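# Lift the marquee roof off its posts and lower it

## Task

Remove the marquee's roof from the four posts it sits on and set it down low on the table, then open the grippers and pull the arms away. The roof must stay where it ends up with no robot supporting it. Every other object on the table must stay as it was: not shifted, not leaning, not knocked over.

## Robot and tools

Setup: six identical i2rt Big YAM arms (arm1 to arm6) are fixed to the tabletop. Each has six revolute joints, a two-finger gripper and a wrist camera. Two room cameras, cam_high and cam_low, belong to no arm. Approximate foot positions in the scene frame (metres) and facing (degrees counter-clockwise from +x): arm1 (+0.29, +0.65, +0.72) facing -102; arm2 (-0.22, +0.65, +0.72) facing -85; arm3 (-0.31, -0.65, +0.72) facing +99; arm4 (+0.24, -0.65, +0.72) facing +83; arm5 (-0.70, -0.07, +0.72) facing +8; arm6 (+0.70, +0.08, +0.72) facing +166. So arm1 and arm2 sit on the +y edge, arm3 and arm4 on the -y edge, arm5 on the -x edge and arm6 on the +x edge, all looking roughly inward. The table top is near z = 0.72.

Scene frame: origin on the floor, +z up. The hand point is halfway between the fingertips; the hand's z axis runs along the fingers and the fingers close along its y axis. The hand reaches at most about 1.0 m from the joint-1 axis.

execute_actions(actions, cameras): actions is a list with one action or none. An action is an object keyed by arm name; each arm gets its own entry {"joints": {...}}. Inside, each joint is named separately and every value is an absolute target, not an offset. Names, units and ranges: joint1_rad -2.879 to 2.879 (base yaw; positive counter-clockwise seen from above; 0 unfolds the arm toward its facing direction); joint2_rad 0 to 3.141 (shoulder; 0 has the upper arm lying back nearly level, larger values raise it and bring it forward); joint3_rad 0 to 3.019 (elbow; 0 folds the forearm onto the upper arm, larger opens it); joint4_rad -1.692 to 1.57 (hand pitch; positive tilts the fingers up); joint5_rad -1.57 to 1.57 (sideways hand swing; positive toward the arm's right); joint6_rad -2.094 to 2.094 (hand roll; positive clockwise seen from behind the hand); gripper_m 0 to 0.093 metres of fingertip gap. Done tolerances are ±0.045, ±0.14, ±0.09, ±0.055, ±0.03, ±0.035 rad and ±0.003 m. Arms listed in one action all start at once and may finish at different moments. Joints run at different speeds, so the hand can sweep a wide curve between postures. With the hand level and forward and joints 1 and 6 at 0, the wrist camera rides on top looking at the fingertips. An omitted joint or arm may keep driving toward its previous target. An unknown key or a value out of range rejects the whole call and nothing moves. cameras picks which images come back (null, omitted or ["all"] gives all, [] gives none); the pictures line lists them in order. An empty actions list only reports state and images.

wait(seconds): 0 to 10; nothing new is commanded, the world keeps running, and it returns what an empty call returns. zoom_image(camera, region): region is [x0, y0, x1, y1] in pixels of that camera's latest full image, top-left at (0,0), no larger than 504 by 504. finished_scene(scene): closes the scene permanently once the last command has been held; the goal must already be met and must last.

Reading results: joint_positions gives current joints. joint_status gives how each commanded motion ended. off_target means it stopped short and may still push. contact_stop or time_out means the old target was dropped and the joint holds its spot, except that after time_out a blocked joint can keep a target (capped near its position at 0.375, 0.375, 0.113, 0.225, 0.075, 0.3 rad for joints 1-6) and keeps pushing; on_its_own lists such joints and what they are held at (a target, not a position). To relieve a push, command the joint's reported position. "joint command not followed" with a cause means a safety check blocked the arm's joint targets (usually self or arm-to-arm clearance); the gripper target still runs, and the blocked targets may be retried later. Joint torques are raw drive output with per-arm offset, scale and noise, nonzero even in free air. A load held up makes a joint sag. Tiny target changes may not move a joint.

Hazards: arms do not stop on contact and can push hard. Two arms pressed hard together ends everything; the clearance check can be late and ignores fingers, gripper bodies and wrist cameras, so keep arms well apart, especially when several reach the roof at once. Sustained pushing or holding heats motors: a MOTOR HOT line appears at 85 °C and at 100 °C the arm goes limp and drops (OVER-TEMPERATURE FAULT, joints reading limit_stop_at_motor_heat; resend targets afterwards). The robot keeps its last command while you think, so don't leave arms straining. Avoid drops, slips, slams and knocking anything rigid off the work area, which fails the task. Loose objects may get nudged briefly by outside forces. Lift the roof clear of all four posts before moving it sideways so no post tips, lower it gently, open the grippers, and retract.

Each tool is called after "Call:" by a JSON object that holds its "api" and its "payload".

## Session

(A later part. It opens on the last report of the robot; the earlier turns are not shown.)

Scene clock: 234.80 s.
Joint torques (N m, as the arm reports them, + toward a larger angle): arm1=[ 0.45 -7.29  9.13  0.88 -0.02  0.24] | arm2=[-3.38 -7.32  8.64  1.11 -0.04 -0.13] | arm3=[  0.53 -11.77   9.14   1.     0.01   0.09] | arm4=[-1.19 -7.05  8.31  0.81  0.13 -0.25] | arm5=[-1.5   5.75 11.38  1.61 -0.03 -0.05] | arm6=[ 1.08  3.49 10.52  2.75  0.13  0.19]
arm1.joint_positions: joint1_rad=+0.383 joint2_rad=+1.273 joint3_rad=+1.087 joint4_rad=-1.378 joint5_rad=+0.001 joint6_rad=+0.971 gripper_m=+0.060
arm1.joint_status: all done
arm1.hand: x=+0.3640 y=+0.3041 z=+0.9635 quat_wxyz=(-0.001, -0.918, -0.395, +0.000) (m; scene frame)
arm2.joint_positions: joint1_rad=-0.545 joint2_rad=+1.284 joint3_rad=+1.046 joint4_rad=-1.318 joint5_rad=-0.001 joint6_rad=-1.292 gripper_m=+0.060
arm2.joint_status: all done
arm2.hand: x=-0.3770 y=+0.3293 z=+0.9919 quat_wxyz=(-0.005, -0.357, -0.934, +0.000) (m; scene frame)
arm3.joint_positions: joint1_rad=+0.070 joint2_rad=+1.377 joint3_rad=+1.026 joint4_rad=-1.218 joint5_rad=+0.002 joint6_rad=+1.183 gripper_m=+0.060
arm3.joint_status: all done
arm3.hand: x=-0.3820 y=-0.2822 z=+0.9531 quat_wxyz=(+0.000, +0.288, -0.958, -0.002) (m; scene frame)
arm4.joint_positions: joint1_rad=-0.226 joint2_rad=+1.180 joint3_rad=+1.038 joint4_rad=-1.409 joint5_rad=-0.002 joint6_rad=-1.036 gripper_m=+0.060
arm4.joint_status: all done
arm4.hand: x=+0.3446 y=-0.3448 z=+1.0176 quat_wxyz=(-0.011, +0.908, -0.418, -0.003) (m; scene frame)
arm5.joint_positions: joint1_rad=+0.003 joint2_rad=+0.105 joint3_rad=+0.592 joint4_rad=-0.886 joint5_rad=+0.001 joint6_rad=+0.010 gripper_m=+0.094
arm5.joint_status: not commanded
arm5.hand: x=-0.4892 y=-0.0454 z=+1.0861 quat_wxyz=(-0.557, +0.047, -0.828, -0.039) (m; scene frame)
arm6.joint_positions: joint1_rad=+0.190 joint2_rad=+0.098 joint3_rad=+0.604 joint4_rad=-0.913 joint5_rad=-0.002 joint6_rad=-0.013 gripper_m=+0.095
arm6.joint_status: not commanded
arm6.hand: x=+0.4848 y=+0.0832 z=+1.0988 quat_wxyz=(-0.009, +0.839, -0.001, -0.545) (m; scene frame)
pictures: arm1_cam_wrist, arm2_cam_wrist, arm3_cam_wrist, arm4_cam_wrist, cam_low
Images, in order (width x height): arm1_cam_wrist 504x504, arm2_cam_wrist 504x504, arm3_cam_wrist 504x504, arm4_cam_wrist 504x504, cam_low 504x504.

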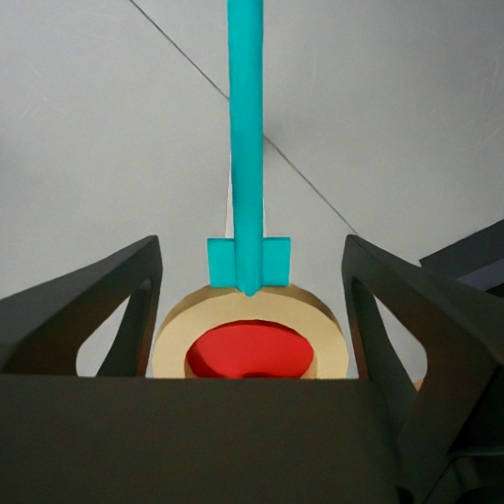

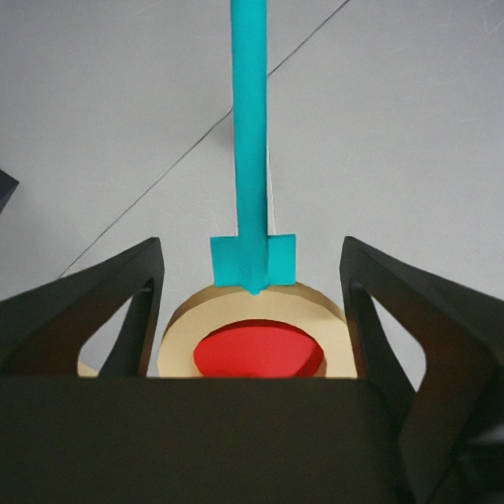

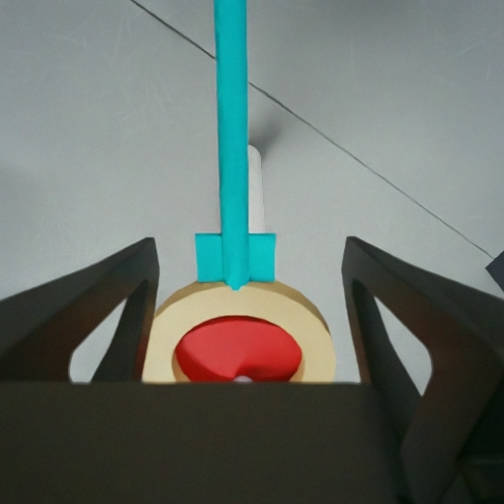

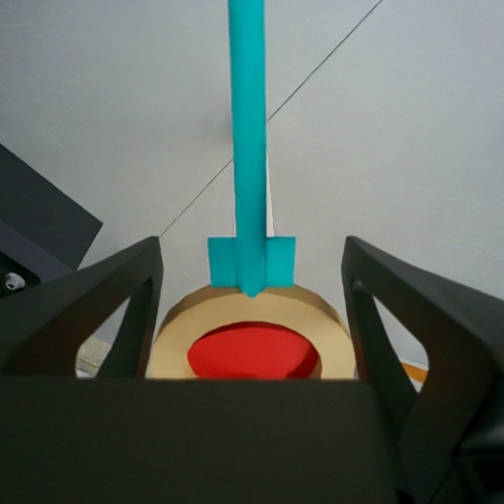

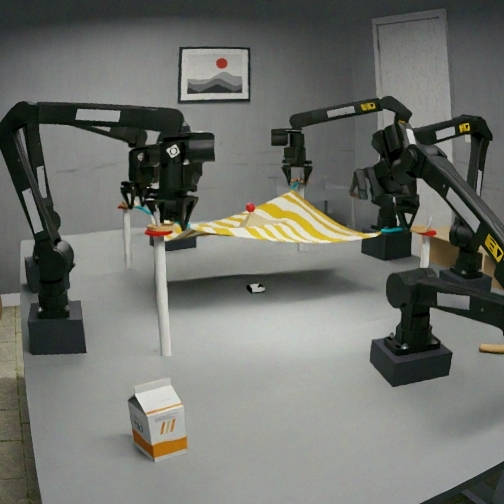

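Call:
{"api": "execute_actions", "payload": {"actions": [{"arm1":{"joints":{"joint3_rad":1.07,"joint4_rad":-1.335,"gripper_m":0.045}},"arm2":{"joints":{"joint3_rad":1.02,"joint4_rad":-1.28,"gripper_m":0.045}},"arm3":{"joints":{"joint3_rad":0.99,"joint4_rad":-1.14,"gripper_m":0.045}},"arm4":{"joints":{"joint3_rad":1.022,"joint4_rad":-1.375,"gripper_m":0.045}}}], "cameras": []}}

Call:
{"api": "execute_actions", "payload": {"actions": [{"arm1":{"joints":{"gripper_m":0.0}},"arm2":{"joints":{"gripper_m":0.0}},"arm3":{"joints":{"gripper_m":0.0}},"arm4":{"joints":{"gripper_m":0.0}}}], "cameras": ["arm1_cam_wrist","arm2_cam_wrist","arm3_cam_wrist","arm4_cam_wrist","cam_low"]}}

Scene clock: 251.10 s.
Joint torques (N m, as the arm reports them, + toward a larger angle): arm1=[ 0.31 -7.71  8.69  0.95 -0.02  0.24] | arm2=[-3.39 -7.05  7.55  1.24 -0.03 -0.13] | arm3=[  0.41 -11.34   8.84   1.12   0.01   0.07] | arm4=[-1.19 -6.66  7.52  0.72  0.11 -0.27] | arm5=[-0.96  5.47 11.27  1.66 -0.07 -0.05] | arm6=[ 1.17  3.55 10.5   2.75  0.13  0.18]
arm1.joint_positions: joint1_rad=+0.383 joint2_rad=+1.273 joint3_rad=+1.068 joint4_rad=-1.349 joint5_rad=+0.001 joint6_rad=+0.971 gripper_m=+0.045
arm1.joint_status: all done
arm1.hand: x=+0.3642 y=+0.3029 z=+0.9566 quat_wxyz=(-0.006, -0.918, -0.395, +0.001) (m; scene frame)
arm2.joint_positions: joint1_rad=-0.545 joint2_rad=+1.284 joint3_rad=+1.036 joint4_rad=-1.295 joint5_rad=-0.001 joint6_rad=-1.292 gripper_m=+0.045
arm2.joint_status: all done
arm2.hand: x=-0.3780 y=+0.3272 z=+0.9882 quat_wxyz=(-0.004, -0.356, -0.934, +0.007) (m; scene frame)
arm3.joint_positions: joint1_rad=+0.070 joint2_rad=+1.377 joint3_rad=+0.998 joint4_rad=-1.158 joint5_rad=+0.002 joint6_rad=+1.183 gripper_m=+0.045
arm3.joint_status: all done
arm3.hand: x=-0.3828 y=-0.2784 z=+0.9432 quat_wxyz=(-0.002, +0.288, -0.958, -0.017) (m; scene frame)
arm4.joint_positions: joint1_rad=-0.226 joint2_rad=+1.180 joint3_rad=+1.029 joint4_rad=-1.394 joint5_rad=-0.002 joint6_rad=-1.036 gripper_m=+0.045
arm4.joint_status: all done
arm4.hand: x=+0.3449 y=-0.3437 z=+1.0143 quat_wxyz=(-0.014, +0.908, -0.418, -0.004) (m; scene frame)
arm5.joint_positions: joint1_rad=+0.003 joint2_rad=+0.105 joint3_rad=+0.592 joint4_rad=-0.886 joint5_rad=+0.001 joint6_rad=+0.010 gripper_m=+0.094
arm5.joint_status: not commanded
arm5.hand: x=-0.4892 y=-0.0454 z=+1.0861 quat_wxyz=(-0.557, +0.047, -0.828, -0.039) (m; scene frame)
arm6.joint_positions: joint1_rad=+0.190 joint2_rad=+0.098 joint3_rad=+0.604 joint4_rad=-0.913 joint5_rad=-0.002 joint6_rad=-0.013 gripper_m=+0.095
arm6.joint_status: not commanded
arm6.hand: x=+0.4848 y=+0.0832 z=+1.0988 quat_wxyz=(-0.009, +0.839, -0.001, -0.545) (m; scene frame)
pictures: none
No camera images: the call's "cameras" was empty. Leave "cameras" out to get every camera's image.

Scene clock: 251.70 s.
Joint torques (N m, as the arm reports them, + toward a larger angle): arm1=[ 0.46 -6.78  8.57  0.98  0.    0.23] | arm2=[-3.19 -7.06  7.59  1.01  0.23 -0.13] | arm3=[  0.71 -11.31   8.8    1.1    0.01   0.07] | arm4=[-1.05 -6.85  7.63  0.57  0.39 -0.27] | arm5=[-1.38  5.7  11.47  1.74 -0.07 -0.08] | arm6=[ 1.09  3.49 10.52  2.75  0.13  0.18]
arm1.joint_positions: joint1_rad=+0.383 joint2_rad=+1.273 joint3_rad=+1.068 joint4_rad=-1.348 joint5_rad=+0.001 joint6_rad=+0.971 gripper_m=+0.022
arm1.joint_status: gripper_m off_target (ended at +0.022, target +0.000)
arm1.hand: x=+0.3642 y=+0.3028 z=+0.9566 quat_wxyz=(-0.006, -0.918, -0.395, +0.001) (m; scene frame)
arm2.joint_positions: joint1_rad=-0.545 joint2_rad=+1.284 joint3_rad=+1.036 joint4_rad=-1.290 joint5_rad=-0.008 joint6_rad=-1.293 gripper_m=+0.022
arm2.joint_status: gripper_m off_target (ended at +0.022, target +0.000)
arm2.hand: x=-0.3775 y=+0.3257 z=+0.9884 quat_wxyz=(-0.007, -0.356, -0.934, +0.010) (m; scene frame)
arm3.joint_positions: joint1_rad=+0.070 joint2_rad=+1.377 joint3_rad=+0.998 joint4_rad=-1.157 joint5_rad=+0.002 joint6_rad=+1.183 gripper_m=+0.021
arm3.joint_status: gripper_m off_target (ended at +0.021, target +0.000)
arm3.hand: x=-0.3828 y=-0.2783 z=+0.9432 quat_wxyz=(-0.002, +0.288, -0.958, -0.018) (m; scene frame)
arm4.joint_positions: joint1_rad=-0.226 joint2_rad=+1.180 joint3_rad=+1.029 joint4_rad=-1.387 joint5_rad=-0.009 joint6_rad=-1.036 gripper_m=+0.022
arm4.joint_status: gripper_m off_target (ended at +0.022, target +0.000)
arm4.hand: x=+0.3443 y=-0.3418 z=+1.0144 quat_wxyz=(-0.017, +0.908, -0.418, -0.008) (m; scene frame)
arm5.joint_positions: joint1_rad=+0.003 joint2_rad=+0.105 joint3_rad=+0.592 joint4_rad=-0.886 joint5_rad=+0.001 joint6_rad=+0.010 gripper_m=+0.094
arm5.joint_status: not commanded
arm5.hand: x=-0.4892 y=-0.0454 z=+1.0861 quat_wxyz=(-0.557, +0.047, -0.828, -0.039) (m; scene frame)
arm6.joint_positions: joint1_rad=+0.190 joint2_rad=+0.098 joint3_rad=+0.604 joint4_rad=-0.913 joint5_rad=-0.002 joint6_rad=-0.013 gripper_m=+0.095
arm6.joint_status: not commanded
arm6.hand: x=+0.4848 y=+0.0832 z=+1.0988 quat_wxyz=(-0.009, +0.839, -0.001, -0.545) (m; scene frame)
pictures: arm1_cam_wrist, arm2_cam_wrist, arm3_cam_wrist, arm4_cam_wrist, cam_low
Images, in order (width x height): arm1_cam_wrist 504x504, arm2_cam_wrist 504x504, arm3_cam_wrist 504x504, arm4_cam_wrist 504x504, cam_low 504x504.

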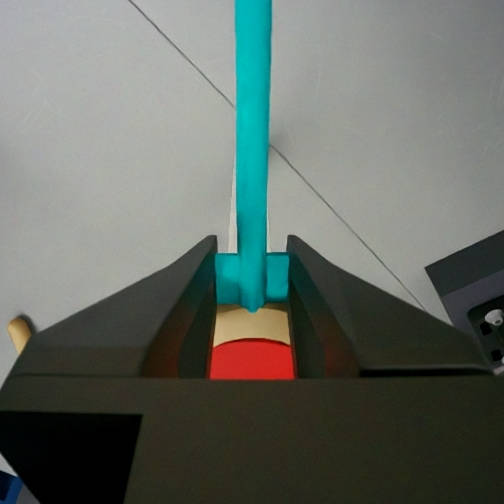

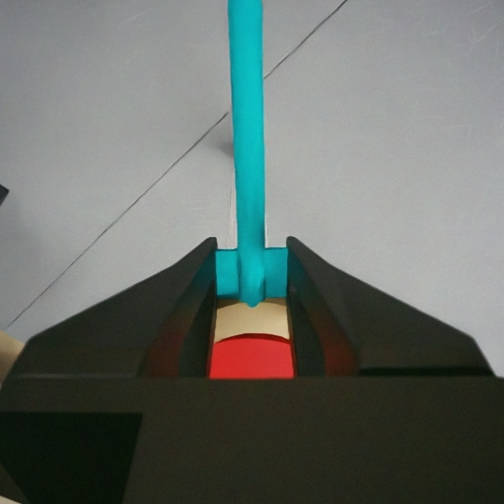

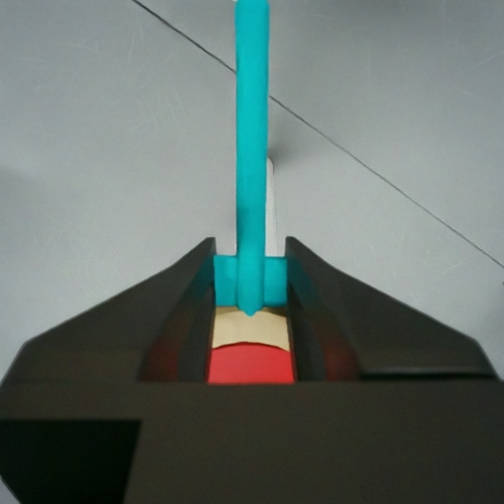

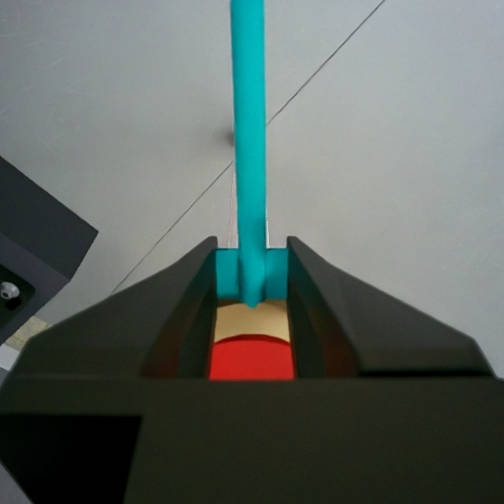

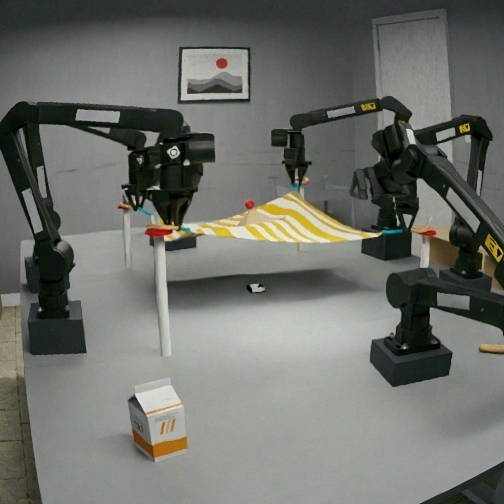

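Call:
{"api": "execute_actions", "payload": {"actions": [{"arm1":{"joints":{"joint1_rad":0.44,"joint2_rad":1.225,"joint3_rad":1.12,"joint4_rad":-1.43,"joint6_rad":1.025}},"arm2":{"joints":{"joint1_rad":-0.607,"joint2_rad":1.245,"joint3_rad":1.10,"joint4_rad":-1.375,"joint6_rad":-1.35}},"arm3":{"joints":{"joint1_rad":0.128,"joint2_rad":1.33,"joint3_rad":1.05,"joint4_rad":-1.245,"joint6_rad":1.24}},"arm4":{"joints":{"joint1_rad":-0.287,"joint2_rad":1.14,"joint3_rad":1.09,"joint4_rad":-1.475,"joint6_rad":-1.10}}}], "cameras": ["arm1_cam_wrist","cam_high","cam_low"]}}

Call:
{"api": "zoom_image", "payload": {"camera": "cam_low", "region": [370, 190, 450, 245]}}

Call:
{"api": "zoom_image", "payload": {"camera": "cam_low", "region": [110, 180, 210, 245]}}

Scene clock: 271.20 s.
Joint torques (N m, as the arm reports them, + toward a larger angle): arm1=[ 1.03 -7.44 12.68 -0.55 -0.25  0.21] | arm2=[-4.72 -7.71 13.59 -0.31  0.65 -0.14] | arm3=[  0.74 -11.15  14.04  -0.46  -0.13   0.12] | arm4=[-2.42 -7.71 10.68 -1.09  0.65 -0.28] | arm5=[-1.18  5.85 11.37  1.79 -0.03 -0.07] | arm6=[ 1.11  3.51 10.53  2.76  0.13  0.19]
arm1.joint_positions: joint1_rad=+0.426 joint2_rad=+1.237 joint3_rad=+1.073 joint4_rad=-1.409 joint5_rad=+0.008 joint6_rad=+1.015 gripper_m=+0.022
arm1.joint_status: all done
arm1.hand: x=+0.3740 y=+0.3213 z=+0.9700 quat_wxyz=(+0.004, -0.919, -0.395, +0.003) (m; scene frame)
arm2.joint_positions: joint1_rad=-0.576 joint2_rad=+1.265 joint3_rad=+1.047 joint4_rad=-1.357 joint5_rad=-0.018 joint6_rad=-1.341 gripper_m=+0.022
arm2.joint_status: all done
arm2.hand: x=-0.3797 y=+0.3418 z=+0.9987 quat_wxyz=(-0.014, -0.348, -0.937, -0.008) (m; scene frame)
arm3.joint_positions: joint1_rad=+0.117 joint2_rad=+1.335 joint3_rad=+0.998 joint4_rad=-1.225 joint5_rad=+0.006 joint6_rad=+1.231 gripper_m=+0.021
arm3.joint_status: all done
arm3.hand: x=-0.3953 y=-0.2983 z=+0.9575 quat_wxyz=(-0.002, +0.287, -0.958, -0.005) (m; scene frame)
arm4.joint_positions: joint1_rad=-0.261 joint2_rad=+1.152 joint3_rad=+1.051 joint4_rad=-1.442 joint5_rad=-0.018 joint6_rad=-1.084 gripper_m=+0.022
arm4.joint_status: all done
arm4.hand: x=+0.3505 y=-0.3535 z=+1.0309 quat_wxyz=(-0.015, +0.911, -0.412, -0.011) (m; scene frame)
arm5.joint_positions: joint1_rad=+0.003 joint2_rad=+0.105 joint3_rad=+0.592 joint4_rad=-0.886 joint5_rad=+0.001 joint6_rad=+0.010 gripper_m=+0.094
arm5.joint_status: not commanded
arm5.hand: x=-0.4892 y=-0.0454 z=+1.0861 quat_wxyz=(-0.557, +0.047, -0.828, -0.039) (m; scene frame)
arm6.joint_positions: joint1_rad=+0.190 joint2_rad=+0.098 joint3_rad=+0.604 joint4_rad=-0.913 joint5_rad=-0.002 joint6_rad=-0.013 gripper_m=+0.095
arm6.joint_status: not commanded
arm6.hand: x=+0.4848 y=+0.0832 z=+1.0988 quat_wxyz=(-0.009, +0.839, -0.001, -0.545) (m; scene frame)
pictures: arm1_cam_wrist, cam_high, cam_low
Images, in order (width x height): arm1_cam_wrist 504x504, cam_high 504x504, cam_low 504x504.

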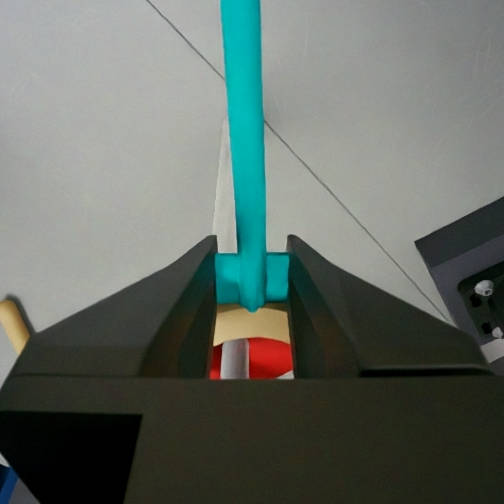

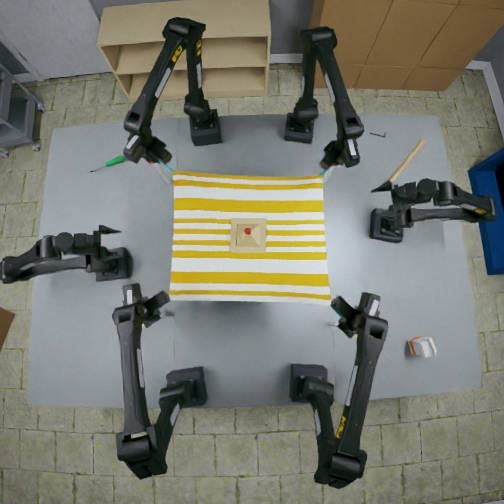

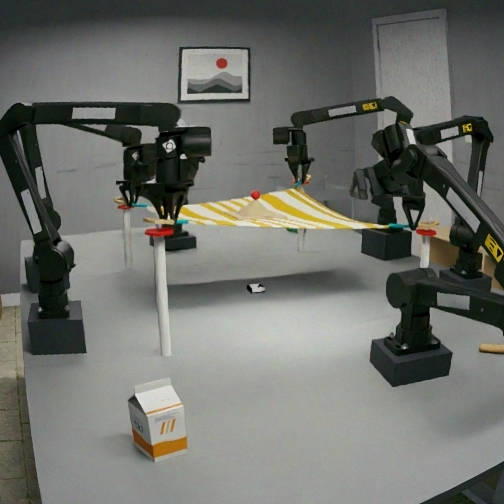

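Region (370, 190, 450, 245) of cam_low's 504x504 image, scaled by 6.300, with more detail than that image has; it fills the top 346 rows of this view, and the rest is white.

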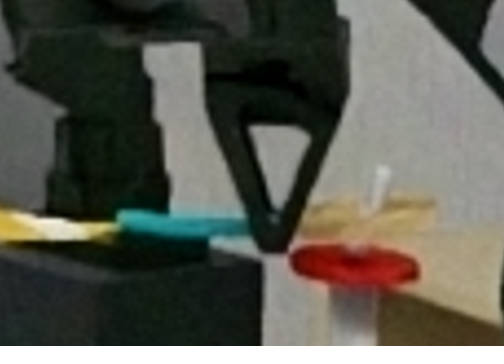

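Region (110, 180, 210, 245) of cam_low's 504x504 image, scaled by 5.040, with more detail than that image has; it fills the top 328 rows of this view, and the rest is white.

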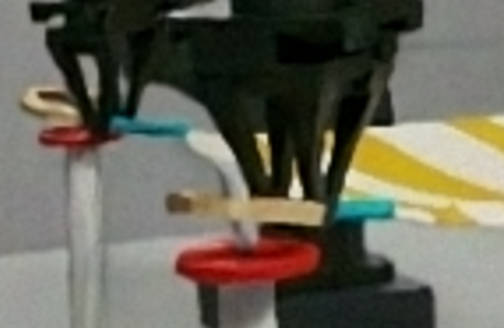

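Call:
{"api": "execute_actions", "payload": {"actions": [{"arm1":{"joints":{"joint3_rad":1.235,"joint4_rad":-1.535}},"arm2":{"joints":{"joint1_rad":-0.64,"joint3_rad":1.225,"joint4_rad":-1.49}},"arm3":{"joints":{"joint3_rad":1.165,"joint4_rad":-1.365}},"arm4":{"joints":{"joint1_rad":-0.315,"joint3_rad":1.205,"joint4_rad":-1.595}}}], "cameras": ["cam_high","cam_low"]}}

Call:
{"api": "zoom_image", "payload": {"camera": "cam_low", "region": [260, 150, 450, 245]}}

Call:
{"api": "zoom_image", "payload": {"camera": "cam_low", "region": [100, 165, 210, 245]}}

Scene clock: 289.13 s.
Joint torques (N m, as the arm reports them, + toward a larger angle): arm1=[ 0.76 -8.49 12.24 -0.36 -0.27  0.24] | arm2=[-5.42 -7.57 12.99 -0.18  0.81 -0.13] | arm3=[  0.64 -12.82  14.04  -0.35  -0.15   0.08] | arm4=[-2.73 -7.91 10.17 -1.01  0.78 -0.29] | arm5=[-1.56  5.81 11.43  1.61 -0.04 -0.04] | arm6=[ 1.18  3.49 10.53  2.76  0.13  0.19]
arm1.joint_positions: joint1_rad=+0.426 joint2_rad=+1.235 joint3_rad=+1.196 joint4_rad=-1.517 joint5_rad=+0.008 joint6_rad=+1.016 gripper_m=+0.022
arm1.joint_status: all done
arm1.hand: x=+0.3760 y=+0.3133 z=+1.0172 quat_wxyz=(-0.004, -0.919, -0.395, +0.004) (m; scene frame)
arm2.joint_positions: joint1_rad=-0.600 joint2_rad=+1.260 joint3_rad=+1.182 joint4_rad=-1.474 joint5_rad=-0.021 joint6_rad=-1.342 gripper_m=+0.022
arm2.joint_status: all done
arm2.hand: x=-0.3930 y=+0.3349 z=+1.0511 quat_wxyz=(-0.014, -0.359, -0.933, +0.004) (m; scene frame)
arm3.joint_positions: joint1_rad=+0.117 joint2_rad=+1.335 joint3_rad=+1.120 joint4_rad=-1.348 joint5_rad=+0.006 joint6_rad=+1.232 gripper_m=+0.021
arm3.joint_status: all done
arm3.hand: x=-0.3983 y=-0.2863 z=+1.0025 quat_wxyz=(-0.002, +0.286, -0.958, -0.005) (m; scene frame)
arm4.joint_positions: joint1_rad=-0.280 joint2_rad=+1.150 joint3_rad=+1.175 joint4_rad=-1.561 joint5_rad=-0.021 joint6_rad=-1.085 gripper_m=+0.022
arm4.joint_status: all done
arm4.hand: x=+0.3566 y=-0.3534 z=+1.0786 quat_wxyz=(-0.018, +0.907, -0.420, -0.013) (m; scene frame)
arm5.joint_positions: joint1_rad=+0.003 joint2_rad=+0.105 joint3_rad=+0.592 joint4_rad=-0.886 joint5_rad=+0.001 joint6_rad=+0.010 gripper_m=+0.094
arm5.joint_status: not commanded
arm5.hand: x=-0.4892 y=-0.0454 z=+1.0861 quat_wxyz=(-0.557, +0.047, -0.828, -0.039) (m; scene frame)
arm6.joint_positions: joint1_rad=+0.190 joint2_rad=+0.098 joint3_rad=+0.604 joint4_rad=-0.913 joint5_rad=-0.002 joint6_rad=-0.013 gripper_m=+0.095
arm6.joint_status: not commanded
arm6.hand: x=+0.4848 y=+0.0832 z=+1.0988 quat_wxyz=(-0.009, +0.839, -0.001, -0.545) (m; scene frame)
pictures: cam_high, cam_low
Images, in order (width x height): cam_high 504x504, cam_low 504x504.

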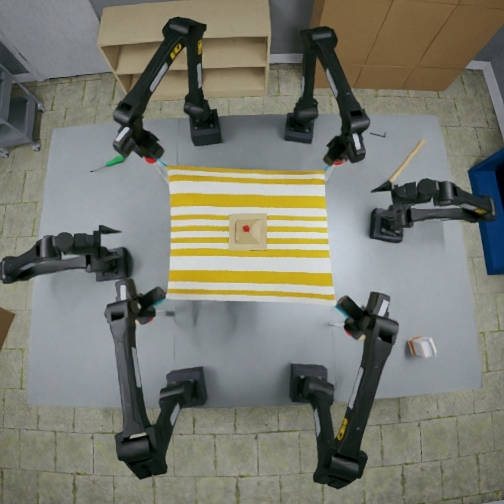

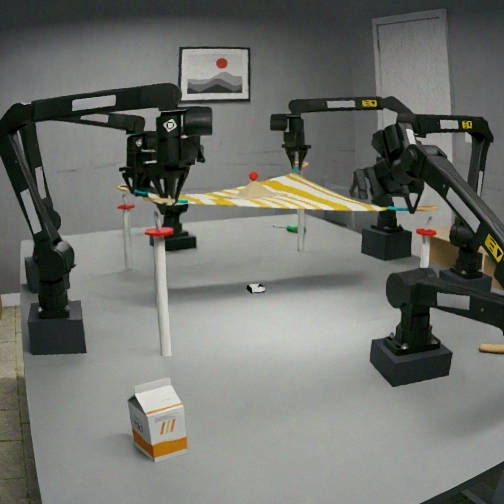

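Region (260, 150, 450, 245) of cam_low's 504x504 image, scaled by 2.653, with more detail than that image has.

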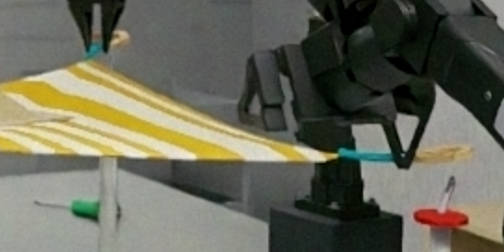

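Region (100, 165, 210, 245) of cam_low's 504x504 image, scaled by 4.582, with more detail than that image has; it fills the top 367 rows of this view, and the rest is white.

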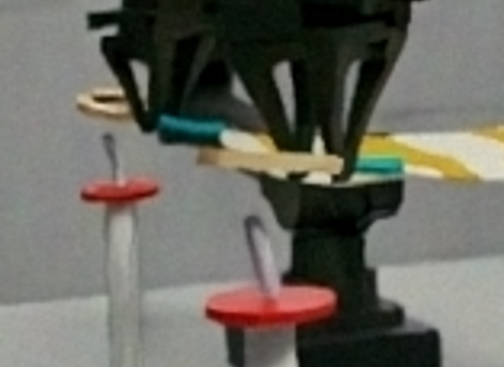

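Call:
{"api": "execute_actions", "payload": {"actions": [{"arm1":{"joints":{"joint1_rad":-0.04,"joint2_rad":0.935,"joint3_rad":1.005,"joint4_rad":-1.635,"joint6_rad":0.48}},"arm2":{"joints":{"joint1_rad":-0.345,"joint2_rad":0.945,"joint3_rad":0.96,"joint4_rad":-1.575,"joint6_rad":-0.75}},"arm3":{"joints":{"joint1_rad":-0.166,"joint2_rad":1.51,"joint3_rad":1.385,"joint4_rad":-1.40,"joint6_rad":0.65}},"arm4":{"joints":{"joint1_rad":0.125,"joint2_rad":1.445,"joint3_rad":1.45,"joint4_rad":-1.53,"joint6_rad":-0.64}}}], "cameras": ["cam_high","cam_low"]}}

Scene clock: 340.40 s.
Joint torques (N m, as the arm reports them, + toward a larger angle): arm1=[-0.87 -2.76  8.83  0.03 -0.1   0.  ] | arm2=[-2.48 -1.83  8.49  0.3   0.14  0.06] | arm3=[  0.59 -16.05  15.14  -0.19  -0.03  -0.11] | arm4=[ -1.65 -13.9   10.94   0.14   0.2    0.06] | arm5=[-1.71  5.91 11.38  1.66 -0.07 -0.07] | arm6=[ 1.09  3.54 10.53  2.76  0.13  0.18]
arm1.joint_positions: joint1_rad=-0.032 joint2_rad=+0.930 joint3_rad=+1.004 joint4_rad=-1.626 joint5_rad=+0.003 joint6_rad=+0.490 gripper_m=+0.022
arm1.joint_status: all done
arm1.hand: x=+0.2420 y=+0.4181 z=+1.0255 quat_wxyz=(-0.005, -0.905, -0.426, +0.006) (m; scene frame)
arm2.joint_positions: joint1_rad=-0.348 joint2_rad=+0.939 joint3_rad=+0.969 joint4_rad=-1.567 joint5_rad=-0.005 joint6_rad=-0.759 gripper_m=+0.022
arm2.joint_status: all done
arm2.hand: x=-0.2840 y=+0.4124 z=+1.0593 quat_wxyz=(-0.011, -0.508, -0.861, +0.008) (m; scene frame)
arm3.joint_positions: joint1_rad=-0.177 joint2_rad=+1.519 joint3_rad=+1.326 joint4_rad=-1.387 joint5_rad=+0.002 joint6_rad=+0.658 gripper_m=+0.021
arm3.joint_status: all done
arm3.hand: x=-0.2861 y=-0.2082 z=+1.0080 quat_wxyz=(+0.002, +0.417, -0.909, +0.004) (m; scene frame)
arm4.joint_positions: joint1_rad=+0.136 joint2_rad=+1.460 joint3_rad=+1.407 joint4_rad=-1.534 joint5_rad=-0.004 joint6_rad=-0.655 gripper_m=+0.022
arm4.joint_status: all done
arm4.hand: x=+0.2256 y=-0.2260 z=+1.0600 quat_wxyz=(+0.007, +0.904, -0.427, +0.000) (m; scene frame)
arm5.joint_positions: joint1_rad=+0.003 joint2_rad=+0.105 joint3_rad=+0.592 joint4_rad=-0.886 joint5_rad=+0.001 joint6_rad=+0.010 gripper_m=+0.094
arm5.joint_status: not commanded
arm5.hand: x=-0.4892 y=-0.0454 z=+1.0861 quat_wxyz=(-0.557, +0.047, -0.828, -0.039) (m; scene frame)
arm6.joint_positions: joint1_rad=+0.190 joint2_rad=+0.098 joint3_rad=+0.604 joint4_rad=-0.913 joint5_rad=-0.002 joint6_rad=-0.013 gripper_m=+0.095
arm6.joint_status: not commanded
arm6.hand: x=+0.4848 y=+0.0832 z=+1.0988 quat_wxyz=(-0.009, +0.839, -0.001, -0.545) (m; scene frame)
pictures: cam_high, cam_low
Images, in order (width x height): cam_high 504x504, cam_low 504x504.

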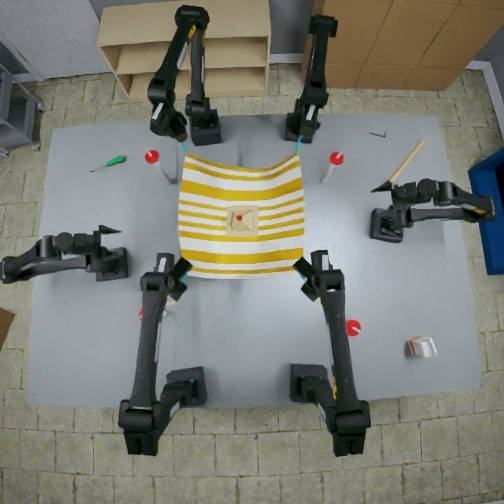

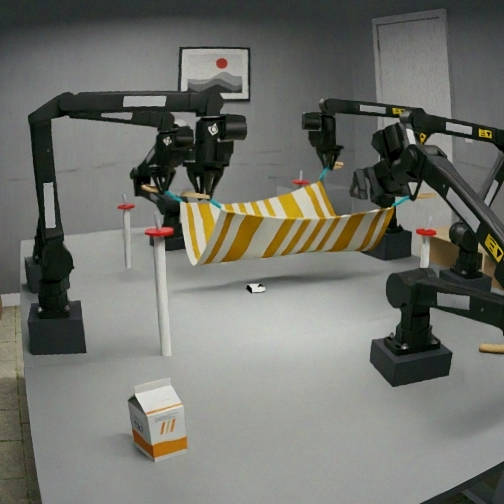

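Call:
{"api": "execute_actions", "payload": {"actions": [{"arm1":{"joints":{"joint2_rad":0.955,"joint3_rad":0.75,"joint4_rad":-1.335}},"arm2":{"joints":{"joint2_rad":1.0,"joint3_rad":0.645,"joint4_rad":-1.19}},"arm3":{"joints":{"joint2_rad":1.585,"joint3_rad":1.165,"joint4_rad":-1.13}},"arm4":{"joints":{"joint2_rad":1.53,"joint3_rad":1.115,"joint4_rad":-1.13}}}], "cameras": ["cam_low"]}}

Call:
{"api": "execute_actions", "payload": {"actions": [{"arm1":{"joints":{"joint2_rad":1.08,"joint3_rad":0.57,"joint4_rad":-1.04}},"arm2":{"joints":{"joint2_rad":1.19,"joint3_rad":0.49,"joint4_rad":-0.85}},"arm3":{"joints":{"joint2_rad":1.71,"joint3_rad":1.06,"joint4_rad":-0.90}},"arm4":{"joints":{"joint2_rad":1.66,"joint3_rad":1.0,"joint4_rad":-0.89}}}], "cameras": ["cam_low","cam_high"]}}

Scene clock: 359.83 s.
Joint torques (N m, as the arm reports them, + toward a larger angle): arm1=[-0.86 -3.6   9.09  0.91 -0.1   0.01] | arm2=[-2.5  -2.02  8.21  1.18  0.09  0.03] | arm3=[  0.87 -17.73   9.55   1.    -0.03  -0.09] | arm4=[ -1.43 -13.44   8.01   0.81   0.22   0.03] | arm5=[-1.62  6.44 11.36  1.72 -0.05 -0.04] | arm6=[ 1.13  3.5  10.5   2.75  0.13  0.18]
arm1.joint_positions: joint1_rad=-0.032 joint2_rad=+0.957 joint3_rad=+0.743 joint4_rad=-1.346 joint5_rad=+0.003 joint6_rad=+0.489 gripper_m=+0.022
arm1.joint_status: all done
arm1.hand: x=+0.2421 y=+0.4191 z=+0.9205 quat_wxyz=(-0.001, -0.905, -0.426, +0.003) (m; scene frame)
arm2.joint_positions: joint1_rad=-0.348 joint2_rad=+0.995 joint3_rad=+0.650 joint4_rad=-1.202 joint5_rad=-0.004 joint6_rad=-0.758 gripper_m=+0.022
arm2.joint_status: all done
arm2.hand: x=-0.2810 y=+0.4186 z=+0.9274 quat_wxyz=(-0.009, -0.508, -0.861, +0.003) (m; scene frame)
arm3.joint_positions: joint1_rad=-0.177 joint2_rad=+1.597 joint3_rad=+1.164 joint4_rad=-1.146 joint5_rad=+0.002 joint6_rad=+0.657 gripper_m=+0.021
arm3.joint_status: all done
arm3.hand: x=-0.2862 y=-0.2064 z=+0.9162 quat_wxyz=(+0.002, +0.418, -0.909, +0.003) (m; scene frame)
arm4.joint_positions: joint1_rad=+0.136 joint2_rad=+1.541 joint3_rad=+1.105 joint4_rad=-1.145 joint5_rad=-0.003 joint6_rad=-0.654 gripper_m=+0.022
arm4.joint_status: all done
arm4.hand: x=+0.2256 y=-0.2284 z=+0.9155 quat_wxyz=(+0.004, +0.904, -0.427, -0.001) (m; scene frame)
arm5.joint_positions: joint1_rad=+0.003 joint2_rad=+0.105 joint3_rad=+0.592 joint4_rad=-0.886 joint5_rad=+0.001 joint6_rad=+0.010 gripper_m=+0.094
arm5.joint_status: not commanded
arm5.hand: x=-0.4892 y=-0.0454 z=+1.0861 quat_wxyz=(-0.557, +0.047, -0.828, -0.039) (m; scene frame)
arm6.joint_positions: joint1_rad=+0.190 joint2_rad=+0.098 joint3_rad=+0.604 joint4_rad=-0.913 joint5_rad=-0.002 joint6_rad=-0.013 gripper_m=+0.095
arm6.joint_status: not commanded
arm6.hand: x=+0.4848 y=+0.0832 z=+1.0988 quat_wxyz=(-0.009, +0.839, -0.001, -0.545) (m; scene frame)
pictures: cam_low
Images, in order (width x height): cam_low 504x504.

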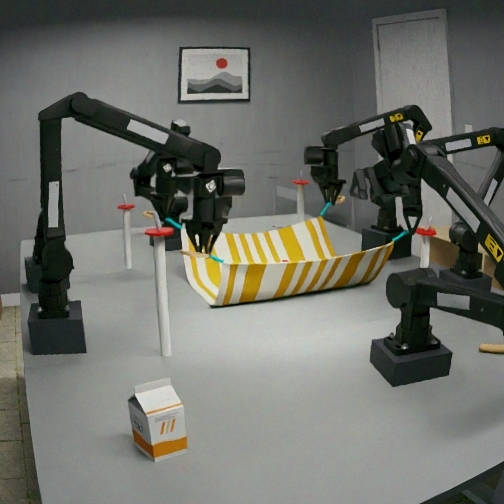

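Scene clock: 360.87 s.
Joint torques (N m, as the arm reports them, + toward a larger angle): arm1=[-1.17 -4.51  8.48  0.86 -0.11  0.03] | arm2=[-2.5  -3.52  7.14  1.13  0.07  0.03] | arm3=[  0.71 -17.6    8.11   1.06  -0.02  -0.09] | arm4=[ -1.61 -14.71   6.97   0.68   0.21   0.04] | arm5=[-1.62  5.58 11.46  1.77 -0.04 -0.03] | arm6=[ 1.01  3.48 10.52  2.76  0.13  0.18]
arm1.joint_positions: joint1_rad=-0.032 joint2_rad=+1.093 joint3_rad=+0.558 joint4_rad=-1.052 joint5_rad=+0.003 joint6_rad=+0.489 gripper_m=+0.022
arm1.joint_status: all done
arm1.hand: x=+0.2426 y=+0.4219 z=+0.8257 quat_wxyz=(+0.010, -0.905, -0.426, -0.005) (m; scene frame)
arm2.joint_positions: joint1_rad=-0.348 joint2_rad=+1.194 joint3_rad=+0.487 joint4_rad=-0.862 joint5_rad=-0.003 joint6_rad=-0.758 gripper_m=+0.022
arm2.joint_status: all done
arm2.hand: x=-0.2794 y=+0.4208 z=+0.8310 quat_wxyz=(-0.005, -0.508, -0.861, -0.007) (m; scene frame)
arm3.joint_positions: joint1_rad=-0.177 joint2_rad=+1.726 joint3_rad=+1.058 joint4_rad=-0.917 joint5_rad=+0.002 joint6_rad=+0.657 gripper_m=+0.021
arm3.joint_status: all done
arm3.hand: x=-0.2863 y=-0.2064 z=+0.8270 quat_wxyz=(+0.003, +0.418, -0.909, +0.005) (m; scene frame)
arm4.joint_positions: joint1_rad=+0.136 joint2_rad=+1.671 joint3_rad=+0.990 joint4_rad=-0.906 joint5_rad=-0.003 joint6_rad=-0.654 gripper_m=+0.022
arm4.joint_status: all done
arm4.hand: x=+0.2255 y=-0.2302 z=+0.8257 quat_wxyz=(+0.007, +0.904, -0.427, +0.001) (m; scene frame)
arm5.joint_positions: joint1_rad=+0.003 joint2_rad=+0.105 joint3_rad=+0.592 joint4_rad=-0.886 joint5_rad=+0.001 joint6_rad=+0.010 gripper_m=+0.094
arm5.joint_status: not commanded
arm5.hand: x=-0.4892 y=-0.0454 z=+1.0861 quat_wxyz=(-0.557, +0.047, -0.828, -0.039) (m; scene frame)
arm6.joint_positions: joint1_rad=+0.190 joint2_rad=+0.098 joint3_rad=+0.604 joint4_rad=-0.913 joint5_rad=-0.002 joint6_rad=-0.013 gripper_m=+0.095
arm6.joint_status: not commanded
arm6.hand: x=+0.4848 y=+0.0832 z=+1.0988 quat_wxyz=(-0.009, +0.839, -0.001, -0.545) (m; scene frame)
pictures: cam_high, cam_low
Images, in order (width x height): cam_high 504x504, cam_low 504x504.

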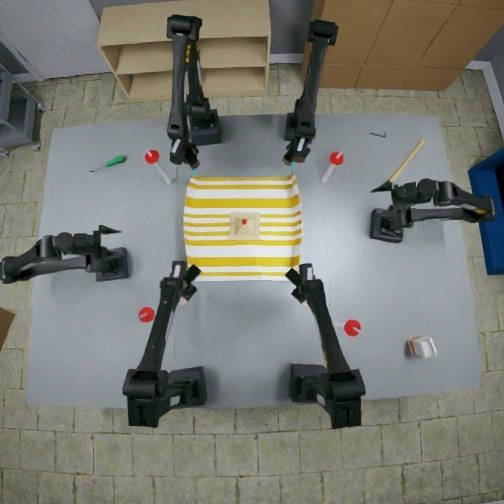

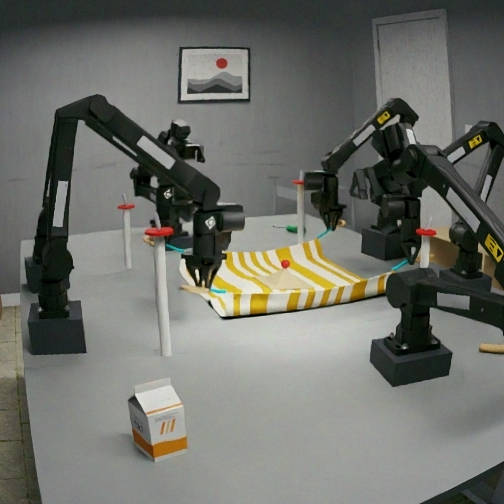

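Call:
{"api": "execute_actions", "payload": {"actions": [{"arm1":{"joints":{"joint1_rad":0.12,"joint2_rad":1.29,"joint3_rad":0.44,"joint4_rad":-0.69}},"arm2":{"joints":{"joint2_rad":1.48,"joint3_rad":0.40,"joint4_rad":-0.47,"joint6_rad":-0.55}},"arm3":{"joints":{"joint1_rad":-0.13,"joint2_rad":1.87,"joint3_rad":0.995,"joint4_rad":-0.66,"joint6_rad":0.4}},"arm4":{"joints":{"joint1_rad":0.04,"joint2_rad":1.83,"joint3_rad":0.94,"joint4_rad":-0.65,"joint6_rad":-0.45}}}], "cameras": ["cam_low","cam_high"]}}

Call:
{"api": "zoom_image", "payload": {"camera": "cam_low", "region": [140, 220, 420, 360]}}

Scene clock: 370.77 s.
Joint torques (N m, as the arm reports them, + toward a larger angle): arm1=[ 0.38 -5.21  6.41  0.93 -0.06  0.02] | arm2=[-2.31 -4.04  4.2   1.23  0.09  0.01] | arm3=[  0.19 -18.34   6.69   1.06  -0.04  -0.05] | arm4=[ -0.5  -15.49   5.44   0.59   0.16   0.04] | arm5=[-1.16  5.95 11.39  1.74 -0.06 -0.07] | arm6=[ 1.12  3.48 10.51  2.75  0.13  0.18]
arm1.joint_positions: joint1_rad=+0.114 joint2_rad=+1.301 joint3_rad=+0.431 joint4_rad=-0.704 joint5_rad=+0.001 joint6_rad=+0.489 gripper_m=+0.022
arm1.joint_status: all done
arm1.hand: x=+0.2765 y=+0.4188 z=+0.7439 quat_wxyz=(+0.004, -0.871, -0.491, -0.002) (m; scene frame)
arm2.joint_positions: joint1_rad=-0.348 joint2_rad=+1.472 joint3_rad=+0.403 joint4_rad=-0.483 joint5_rad=-0.003 joint6_rad=-0.559 gripper_m=+0.022
arm2.joint_status: all done
arm2.hand: x=-0.2792 y=+0.4181 z=+0.7505 quat_wxyz=(-0.008, -0.591, -0.806, +0.000) (m; scene frame)
arm3.joint_positions: joint1_rad=-0.134 joint2_rad=+1.886 joint3_rad=+0.996 joint4_rad=-0.677 joint5_rad=+0.002 joint6_rad=+0.408 gripper_m=+0.021
arm3.joint_status: all done
arm3.hand: x=-0.3058 y=-0.2052 z=+0.7418 quat_wxyz=(-0.001, +0.546, -0.838, -0.002) (m; scene frame)
arm4.joint_positions: joint1_rad=+0.036 joint2_rad=+1.840 joint3_rad=+0.935 joint4_rad=-0.668 joint5_rad=-0.002 joint6_rad=-0.465 gripper_m=+0.022
arm4.joint_status: all done
arm4.hand: x=+0.2682 y=-0.2275 z=+0.7427 quat_wxyz=(+0.001, +0.833, -0.553, -0.002) (m; scene frame)
arm5.joint_positions: joint1_rad=+0.003 joint2_rad=+0.105 joint3_rad=+0.592 joint4_rad=-0.886 joint5_rad=+0.001 joint6_rad=+0.010 gripper_m=+0.094
arm5.joint_status: not commanded
arm5.hand: x=-0.4892 y=-0.0454 z=+1.0861 quat_wxyz=(-0.557, +0.047, -0.828, -0.039) (m; scene frame)
arm6.joint_positions: joint1_rad=+0.190 joint2_rad=+0.098 joint3_rad=+0.604 joint4_rad=-0.913 joint5_rad=-0.002 joint6_rad=-0.013 gripper_m=+0.095
arm6.joint_status: not commanded
arm6.hand: x=+0.4848 y=+0.0832 z=+1.0988 quat_wxyz=(-0.009, +0.839, -0.001, -0.545) (m; scene frame)
pictures: cam_high, cam_low
Images, in order (width x height): cam_high 504x504, cam_low 504x504.

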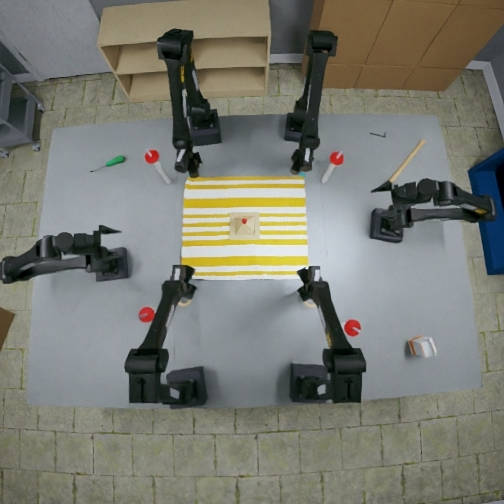

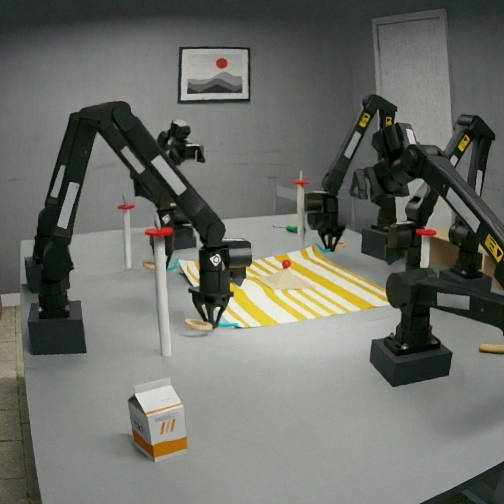

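Region (140, 220, 420, 360) of cam_low's 504x504 image, scaled by 1.800, with more detail than that image has.

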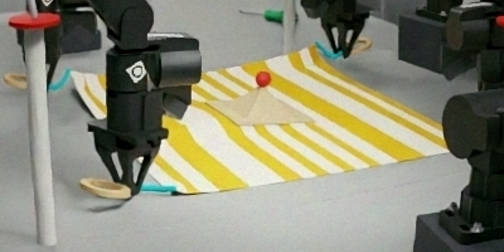

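Call:
{"api": "execute_actions", "payload": {"actions": [{"arm1":{"joints":{"joint2_rad":1.365,"joint4_rad":-0.615}},"arm2":{"joints":{"joint2_rad":1.585,"joint4_rad":-0.37}},"arm3":{"joints":{"joint2_rad":1.905,"joint4_rad":-0.625}},"arm4":{"joints":{"joint2_rad":1.868,"joint4_rad":-0.61}}}], "cameras": []}}

Call:
{"api": "execute_actions", "payload": {"actions": [{"arm1":{"joints":{"gripper_m":0.045}},"arm2":{"joints":{"gripper_m":0.045}},"arm3":{"joints":{"gripper_m":0.045}},"arm4":{"joints":{"gripper_m":0.045}}}], "cameras": []}}

Call:
{"api": "execute_actions", "payload": {"actions": [{"arm1":{"joints":{"joint2_rad":0.8,"joint3_rad":0.7,"joint4_rad":-1.3}},"arm2":{"joints":{"joint2_rad":0.8,"joint3_rad":0.6,"joint4_rad":-1.2}},"arm3":{"joints":{"joint2_rad":1.2,"joint4_rad":-1.3}},"arm4":{"joints":{"joint2_rad":1.2,"joint4_rad":-1.3}}}], "cameras": ["cam_low","cam_high"]}}

Scene clock: 382.10 s.
Joint torques (N m, as the arm reports them, + toward a larger angle): arm1=[ 0.36 -5.13  5.91  1.   -0.08  0.03] | arm2=[-2.36 -4.33  3.36  1.3   0.06  0.03] | arm3=[  0.35 -15.88   6.6    1.23  -0.05  -0.1 ] | arm4=[ -0.19 -13.15   5.36   0.84   0.15   0.06] | arm5=[-1.52  5.59 11.32  1.71 -0.05 -0.06] | arm6=[ 1.06  3.5  10.51  2.75  0.13  0.18]
arm1.joint_positions: joint1_rad=+0.114 joint2_rad=+1.366 joint3_rad=+0.431 joint4_rad=-0.629 joint5_rad=+0.001 joint6_rad=+0.489 gripper_m=+0.022
arm1.joint_status: all done
arm1.hand: x=+0.2761 y=+0.4111 z=+0.7299 quat_wxyz=(+0.000, -0.871, -0.491, +0.001) (m; scene frame)
arm2.joint_positions: joint1_rad=-0.348 joint2_rad=+1.573 joint3_rad=+0.403 joint4_rad=-0.385 joint5_rad=-0.003 joint6_rad=-0.557 gripper_m=+0.022
arm2.joint_status: all done
arm2.hand: x=-0.2797 y=+0.4152 z=+0.7287 quat_wxyz=(-0.007, -0.592, -0.806, -0.001) (m; scene frame)
arm3.joint_positions: joint1_rad=-0.134 joint2_rad=+1.890 joint3_rad=+0.996 joint4_rad=-0.643 joint5_rad=+0.002 joint6_rad=+0.407 gripper_m=+0.021
arm3.joint_status: all done
arm3.hand: x=-0.3057 y=-0.1976 z=+0.7401 quat_wxyz=(-0.009, +0.546, -0.838, -0.014) (m; scene frame)
arm4.joint_positions: joint1_rad=+0.036 joint2_rad=+1.849 joint3_rad=+0.935 joint4_rad=-0.628 joint5_rad=-0.002 joint6_rad=-0.464 gripper_m=+0.022
arm4.joint_status: all done
arm4.hand: x=+0.2687 y=-0.2197 z=+0.7390 quat_wxyz=(-0.013, +0.833, -0.553, -0.009) (m; scene frame)
arm5.joint_positions: joint1_rad=+0.003 joint2_rad=+0.105 joint3_rad=+0.592 joint4_rad=-0.886 joint5_rad=+0.001 joint6_rad=+0.010 gripper_m=+0.094
arm5.joint_status: not commanded
arm5.hand: x=-0.4892 y=-0.0454 z=+1.0861 quat_wxyz=(-0.557, +0.047, -0.828, -0.039) (m; scene frame)
arm6.joint_positions: joint1_rad=+0.190 joint2_rad=+0.098 joint3_rad=+0.604 joint4_rad=-0.913 joint5_rad=-0.002 joint6_rad=-0.013 gripper_m=+0.095
arm6.joint_status: not commanded
arm6.hand: x=+0.4848 y=+0.0832 z=+1.0988 quat_wxyz=(-0.009, +0.839, -0.001, -0.545) (m; scene frame)
pictures: none
No camera images: the call's "cameras" was empty. Leave "cameras" out to get every camera's image.

Scene clock: 382.70 s.
Joint torques (N m, as the arm reports them, + toward a larger angle): arm1=[ 0.14 -5.03  5.99  1.03 -0.06  0.03] | arm2=[-2.32 -4.33  3.34  1.31  0.06  0.01] | arm3=[  0.13 -15.95   6.52   1.23  -0.03  -0.11] | arm4=[ -0.7  -13.55   5.34   0.76   0.18   0.02] | arm5=[-1.4   5.63 11.4   1.69 -0.06 -0.06] | arm6=[ 1.14  3.47 10.51  2.76  0.13  0.18]
arm1.joint_positions: joint1_rad=+0.114 joint2_rad=+1.366 joint3_rad=+0.431 joint4_rad=-0.629 joint5_rad=+0.001 joint6_rad=+0.489 gripper_m=+0.045
arm1.joint_status: all done
arm1.hand: x=+0.2761 y=+0.4111 z=+0.7299 quat_wxyz=(+0.000, -0.871, -0.491, +0.001) (m; scene frame)
arm2.joint_positions: joint1_rad=-0.348 joint2_rad=+1.572 joint3_rad=+0.403 joint4_rad=-0.385 joint5_rad=-0.003 joint6_rad=-0.557 gripper_m=+0.045
arm2.joint_status: all done
arm2.hand: x=-0.2798 y=+0.4151 z=+0.7288 quat_wxyz=(-0.007, -0.592, -0.806, -0.001) (m; scene frame)
arm3.joint_positions: joint1_rad=-0.134 joint2_rad=+1.890 joint3_rad=+0.996 joint4_rad=-0.643 joint5_rad=+0.002 joint6_rad=+0.407 gripper_m=+0.045
arm3.joint_status: all done
arm3.hand: x=-0.3057 y=-0.1976 z=+0.7401 quat_wxyz=(-0.009, +0.546, -0.838, -0.014) (m; scene frame)
arm4.joint_positions: joint1_rad=+0.036 joint2_rad=+1.849 joint3_rad=+0.935 joint4_rad=-0.628 joint5_rad=-0.002 joint6_rad=-0.464 gripper_m=+0.045
arm4.joint_status: all done
arm4.hand: x=+0.2687 y=-0.2197 z=+0.7390 quat_wxyz=(-0.013, +0.833, -0.554, -0.009) (m; scene frame)
arm5.joint_positions: joint1_rad=+0.003 joint2_rad=+0.105 joint3_rad=+0.592 joint4_rad=-0.886 joint5_rad=+0.001 joint6_rad=+0.010 gripper_m=+0.094
arm5.joint_status: not commanded
arm5.hand: x=-0.4892 y=-0.0454 z=+1.0861 quat_wxyz=(-0.557, +0.047, -0.828, -0.039) (m; scene frame)
arm6.joint_positions: joint1_rad=+0.190 joint2_rad=+0.098 joint3_rad=+0.604 joint4_rad=-0.913 joint5_rad=-0.002 joint6_rad=-0.013 gripper_m=+0.095
arm6.joint_status: not commanded
arm6.hand: x=+0.4848 y=+0.0832 z=+1.0988 quat_wxyz=(-0.009, +0.839, -0.001, -0.545) (m; scene frame)
pictures: none
No camera images: the call's "cameras" was empty. Leave "cameras" out to get every camera's image.

Scene clock: 384.13 s.
Joint torques (N m, as the arm reports them, + toward a larger angle): arm1=[ 0.23 -1.3  10.74  0.27 -0.08  0.02] | arm2=[-2.48 -0.94 10.47  0.45  0.07  0.02] | arm3=[ 0.22 -7.71  9.99 -0.12 -0.05 -0.1 ] | arm4=[-0.34 -6.62  8.28 -0.32  0.18  0.04] | arm5=[-1.51  5.95 11.43  1.74 -0.07 -0.03] | arm6=[ 1.07  3.5  10.51  2.75  0.13  0.19]
arm1.joint_positions: joint1_rad=+0.114 joint2_rad=+0.797 joint3_rad=+0.680 joint4_rad=-1.289 joint5_rad=+0.001 joint6_rad=+0.489 gripper_m=+0.045
arm1.joint_status: all done
arm1.hand: x=+0.2769 y=+0.4241 z=+0.9299 quat_wxyz=(-0.067, -0.868, -0.490, +0.044) (m; scene frame)
arm2.joint_positions: joint1_rad=-0.348 joint2_rad=+0.805 joint3_rad=+0.586 joint4_rad=-1.189 joint5_rad=-0.003 joint6_rad=-0.557 gripper_m=+0.045
arm2.joint_status: all done
arm2.hand: x=-0.2772 y=+0.4349 z=+0.9424 quat_wxyz=(-0.034, -0.591, -0.803, +0.067) (m; scene frame)
arm3.joint_positions: joint1_rad=-0.134 joint2_rad=+1.189 joint3_rad=+0.996 joint4_rad=-1.284 joint5_rad=+0.002 joint6_rad=+0.407 gripper_m=+0.045
arm3.joint_status: all done
arm3.hand: x=-0.3062 y=-0.3087 z=+1.0039 quat_wxyz=(-0.026, +0.545, -0.837, -0.039) (m; scene frame)
arm4.joint_positions: joint1_rad=+0.036 joint2_rad=+1.191 joint3_rad=+0.935 joint4_rad=-1.283 joint5_rad=-0.002 joint6_rad=-0.464 gripper_m=+0.045
arm4.joint_status: all done
arm4.hand: x=+0.2618 y=-0.3297 z=+0.9761 quat_wxyz=(-0.014, +0.833, -0.554, -0.010) (m; scene frame)
arm5.joint_positions: joint1_rad=+0.003 joint2_rad=+0.105 joint3_rad=+0.592 joint4_rad=-0.886 joint5_rad=+0.001 joint6_rad=+0.010 gripper_m=+0.094
arm5.joint_status: not commanded
arm5.hand: x=-0.4892 y=-0.0454 z=+1.0861 quat_wxyz=(-0.557, +0.047, -0.828, -0.039) (m; scene frame)
arm6.joint_positions: joint1_rad=+0.190 joint2_rad=+0.098 joint3_rad=+0.604 joint4_rad=-0.913 joint5_rad=-0.002 joint6_rad=-0.013 gripper_m=+0.095
arm6.joint_status: not commanded
arm6.hand: x=+0.4848 y=+0.0832 z=+1.0988 quat_wxyz=(-0.009, +0.839, -0.001, -0.545) (m; scene frame)
pictures: cam_high, cam_low
Images, in order (width x height): cam_high 504x504, cam_low 504x504.

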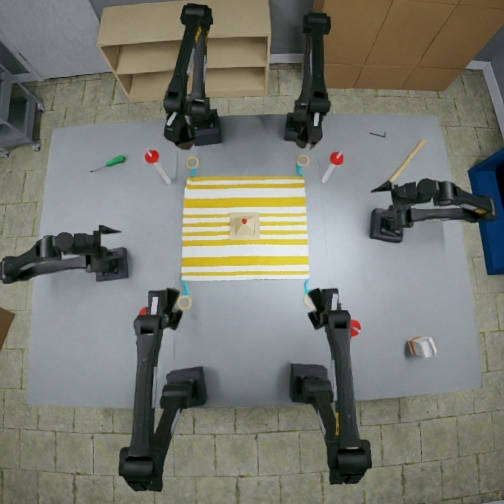

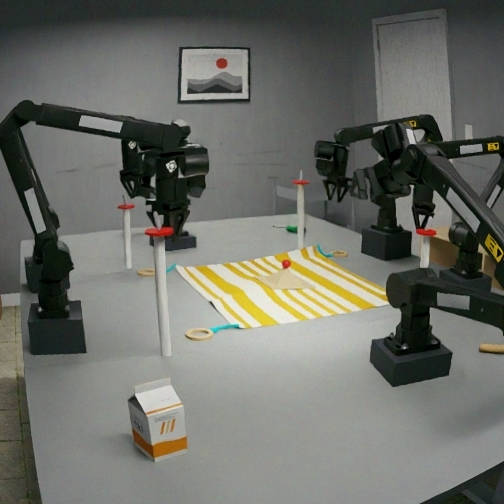

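Call:
{"api": "finished_scene", "payload": {"scene": 1}}

The scene is finished: the task was done.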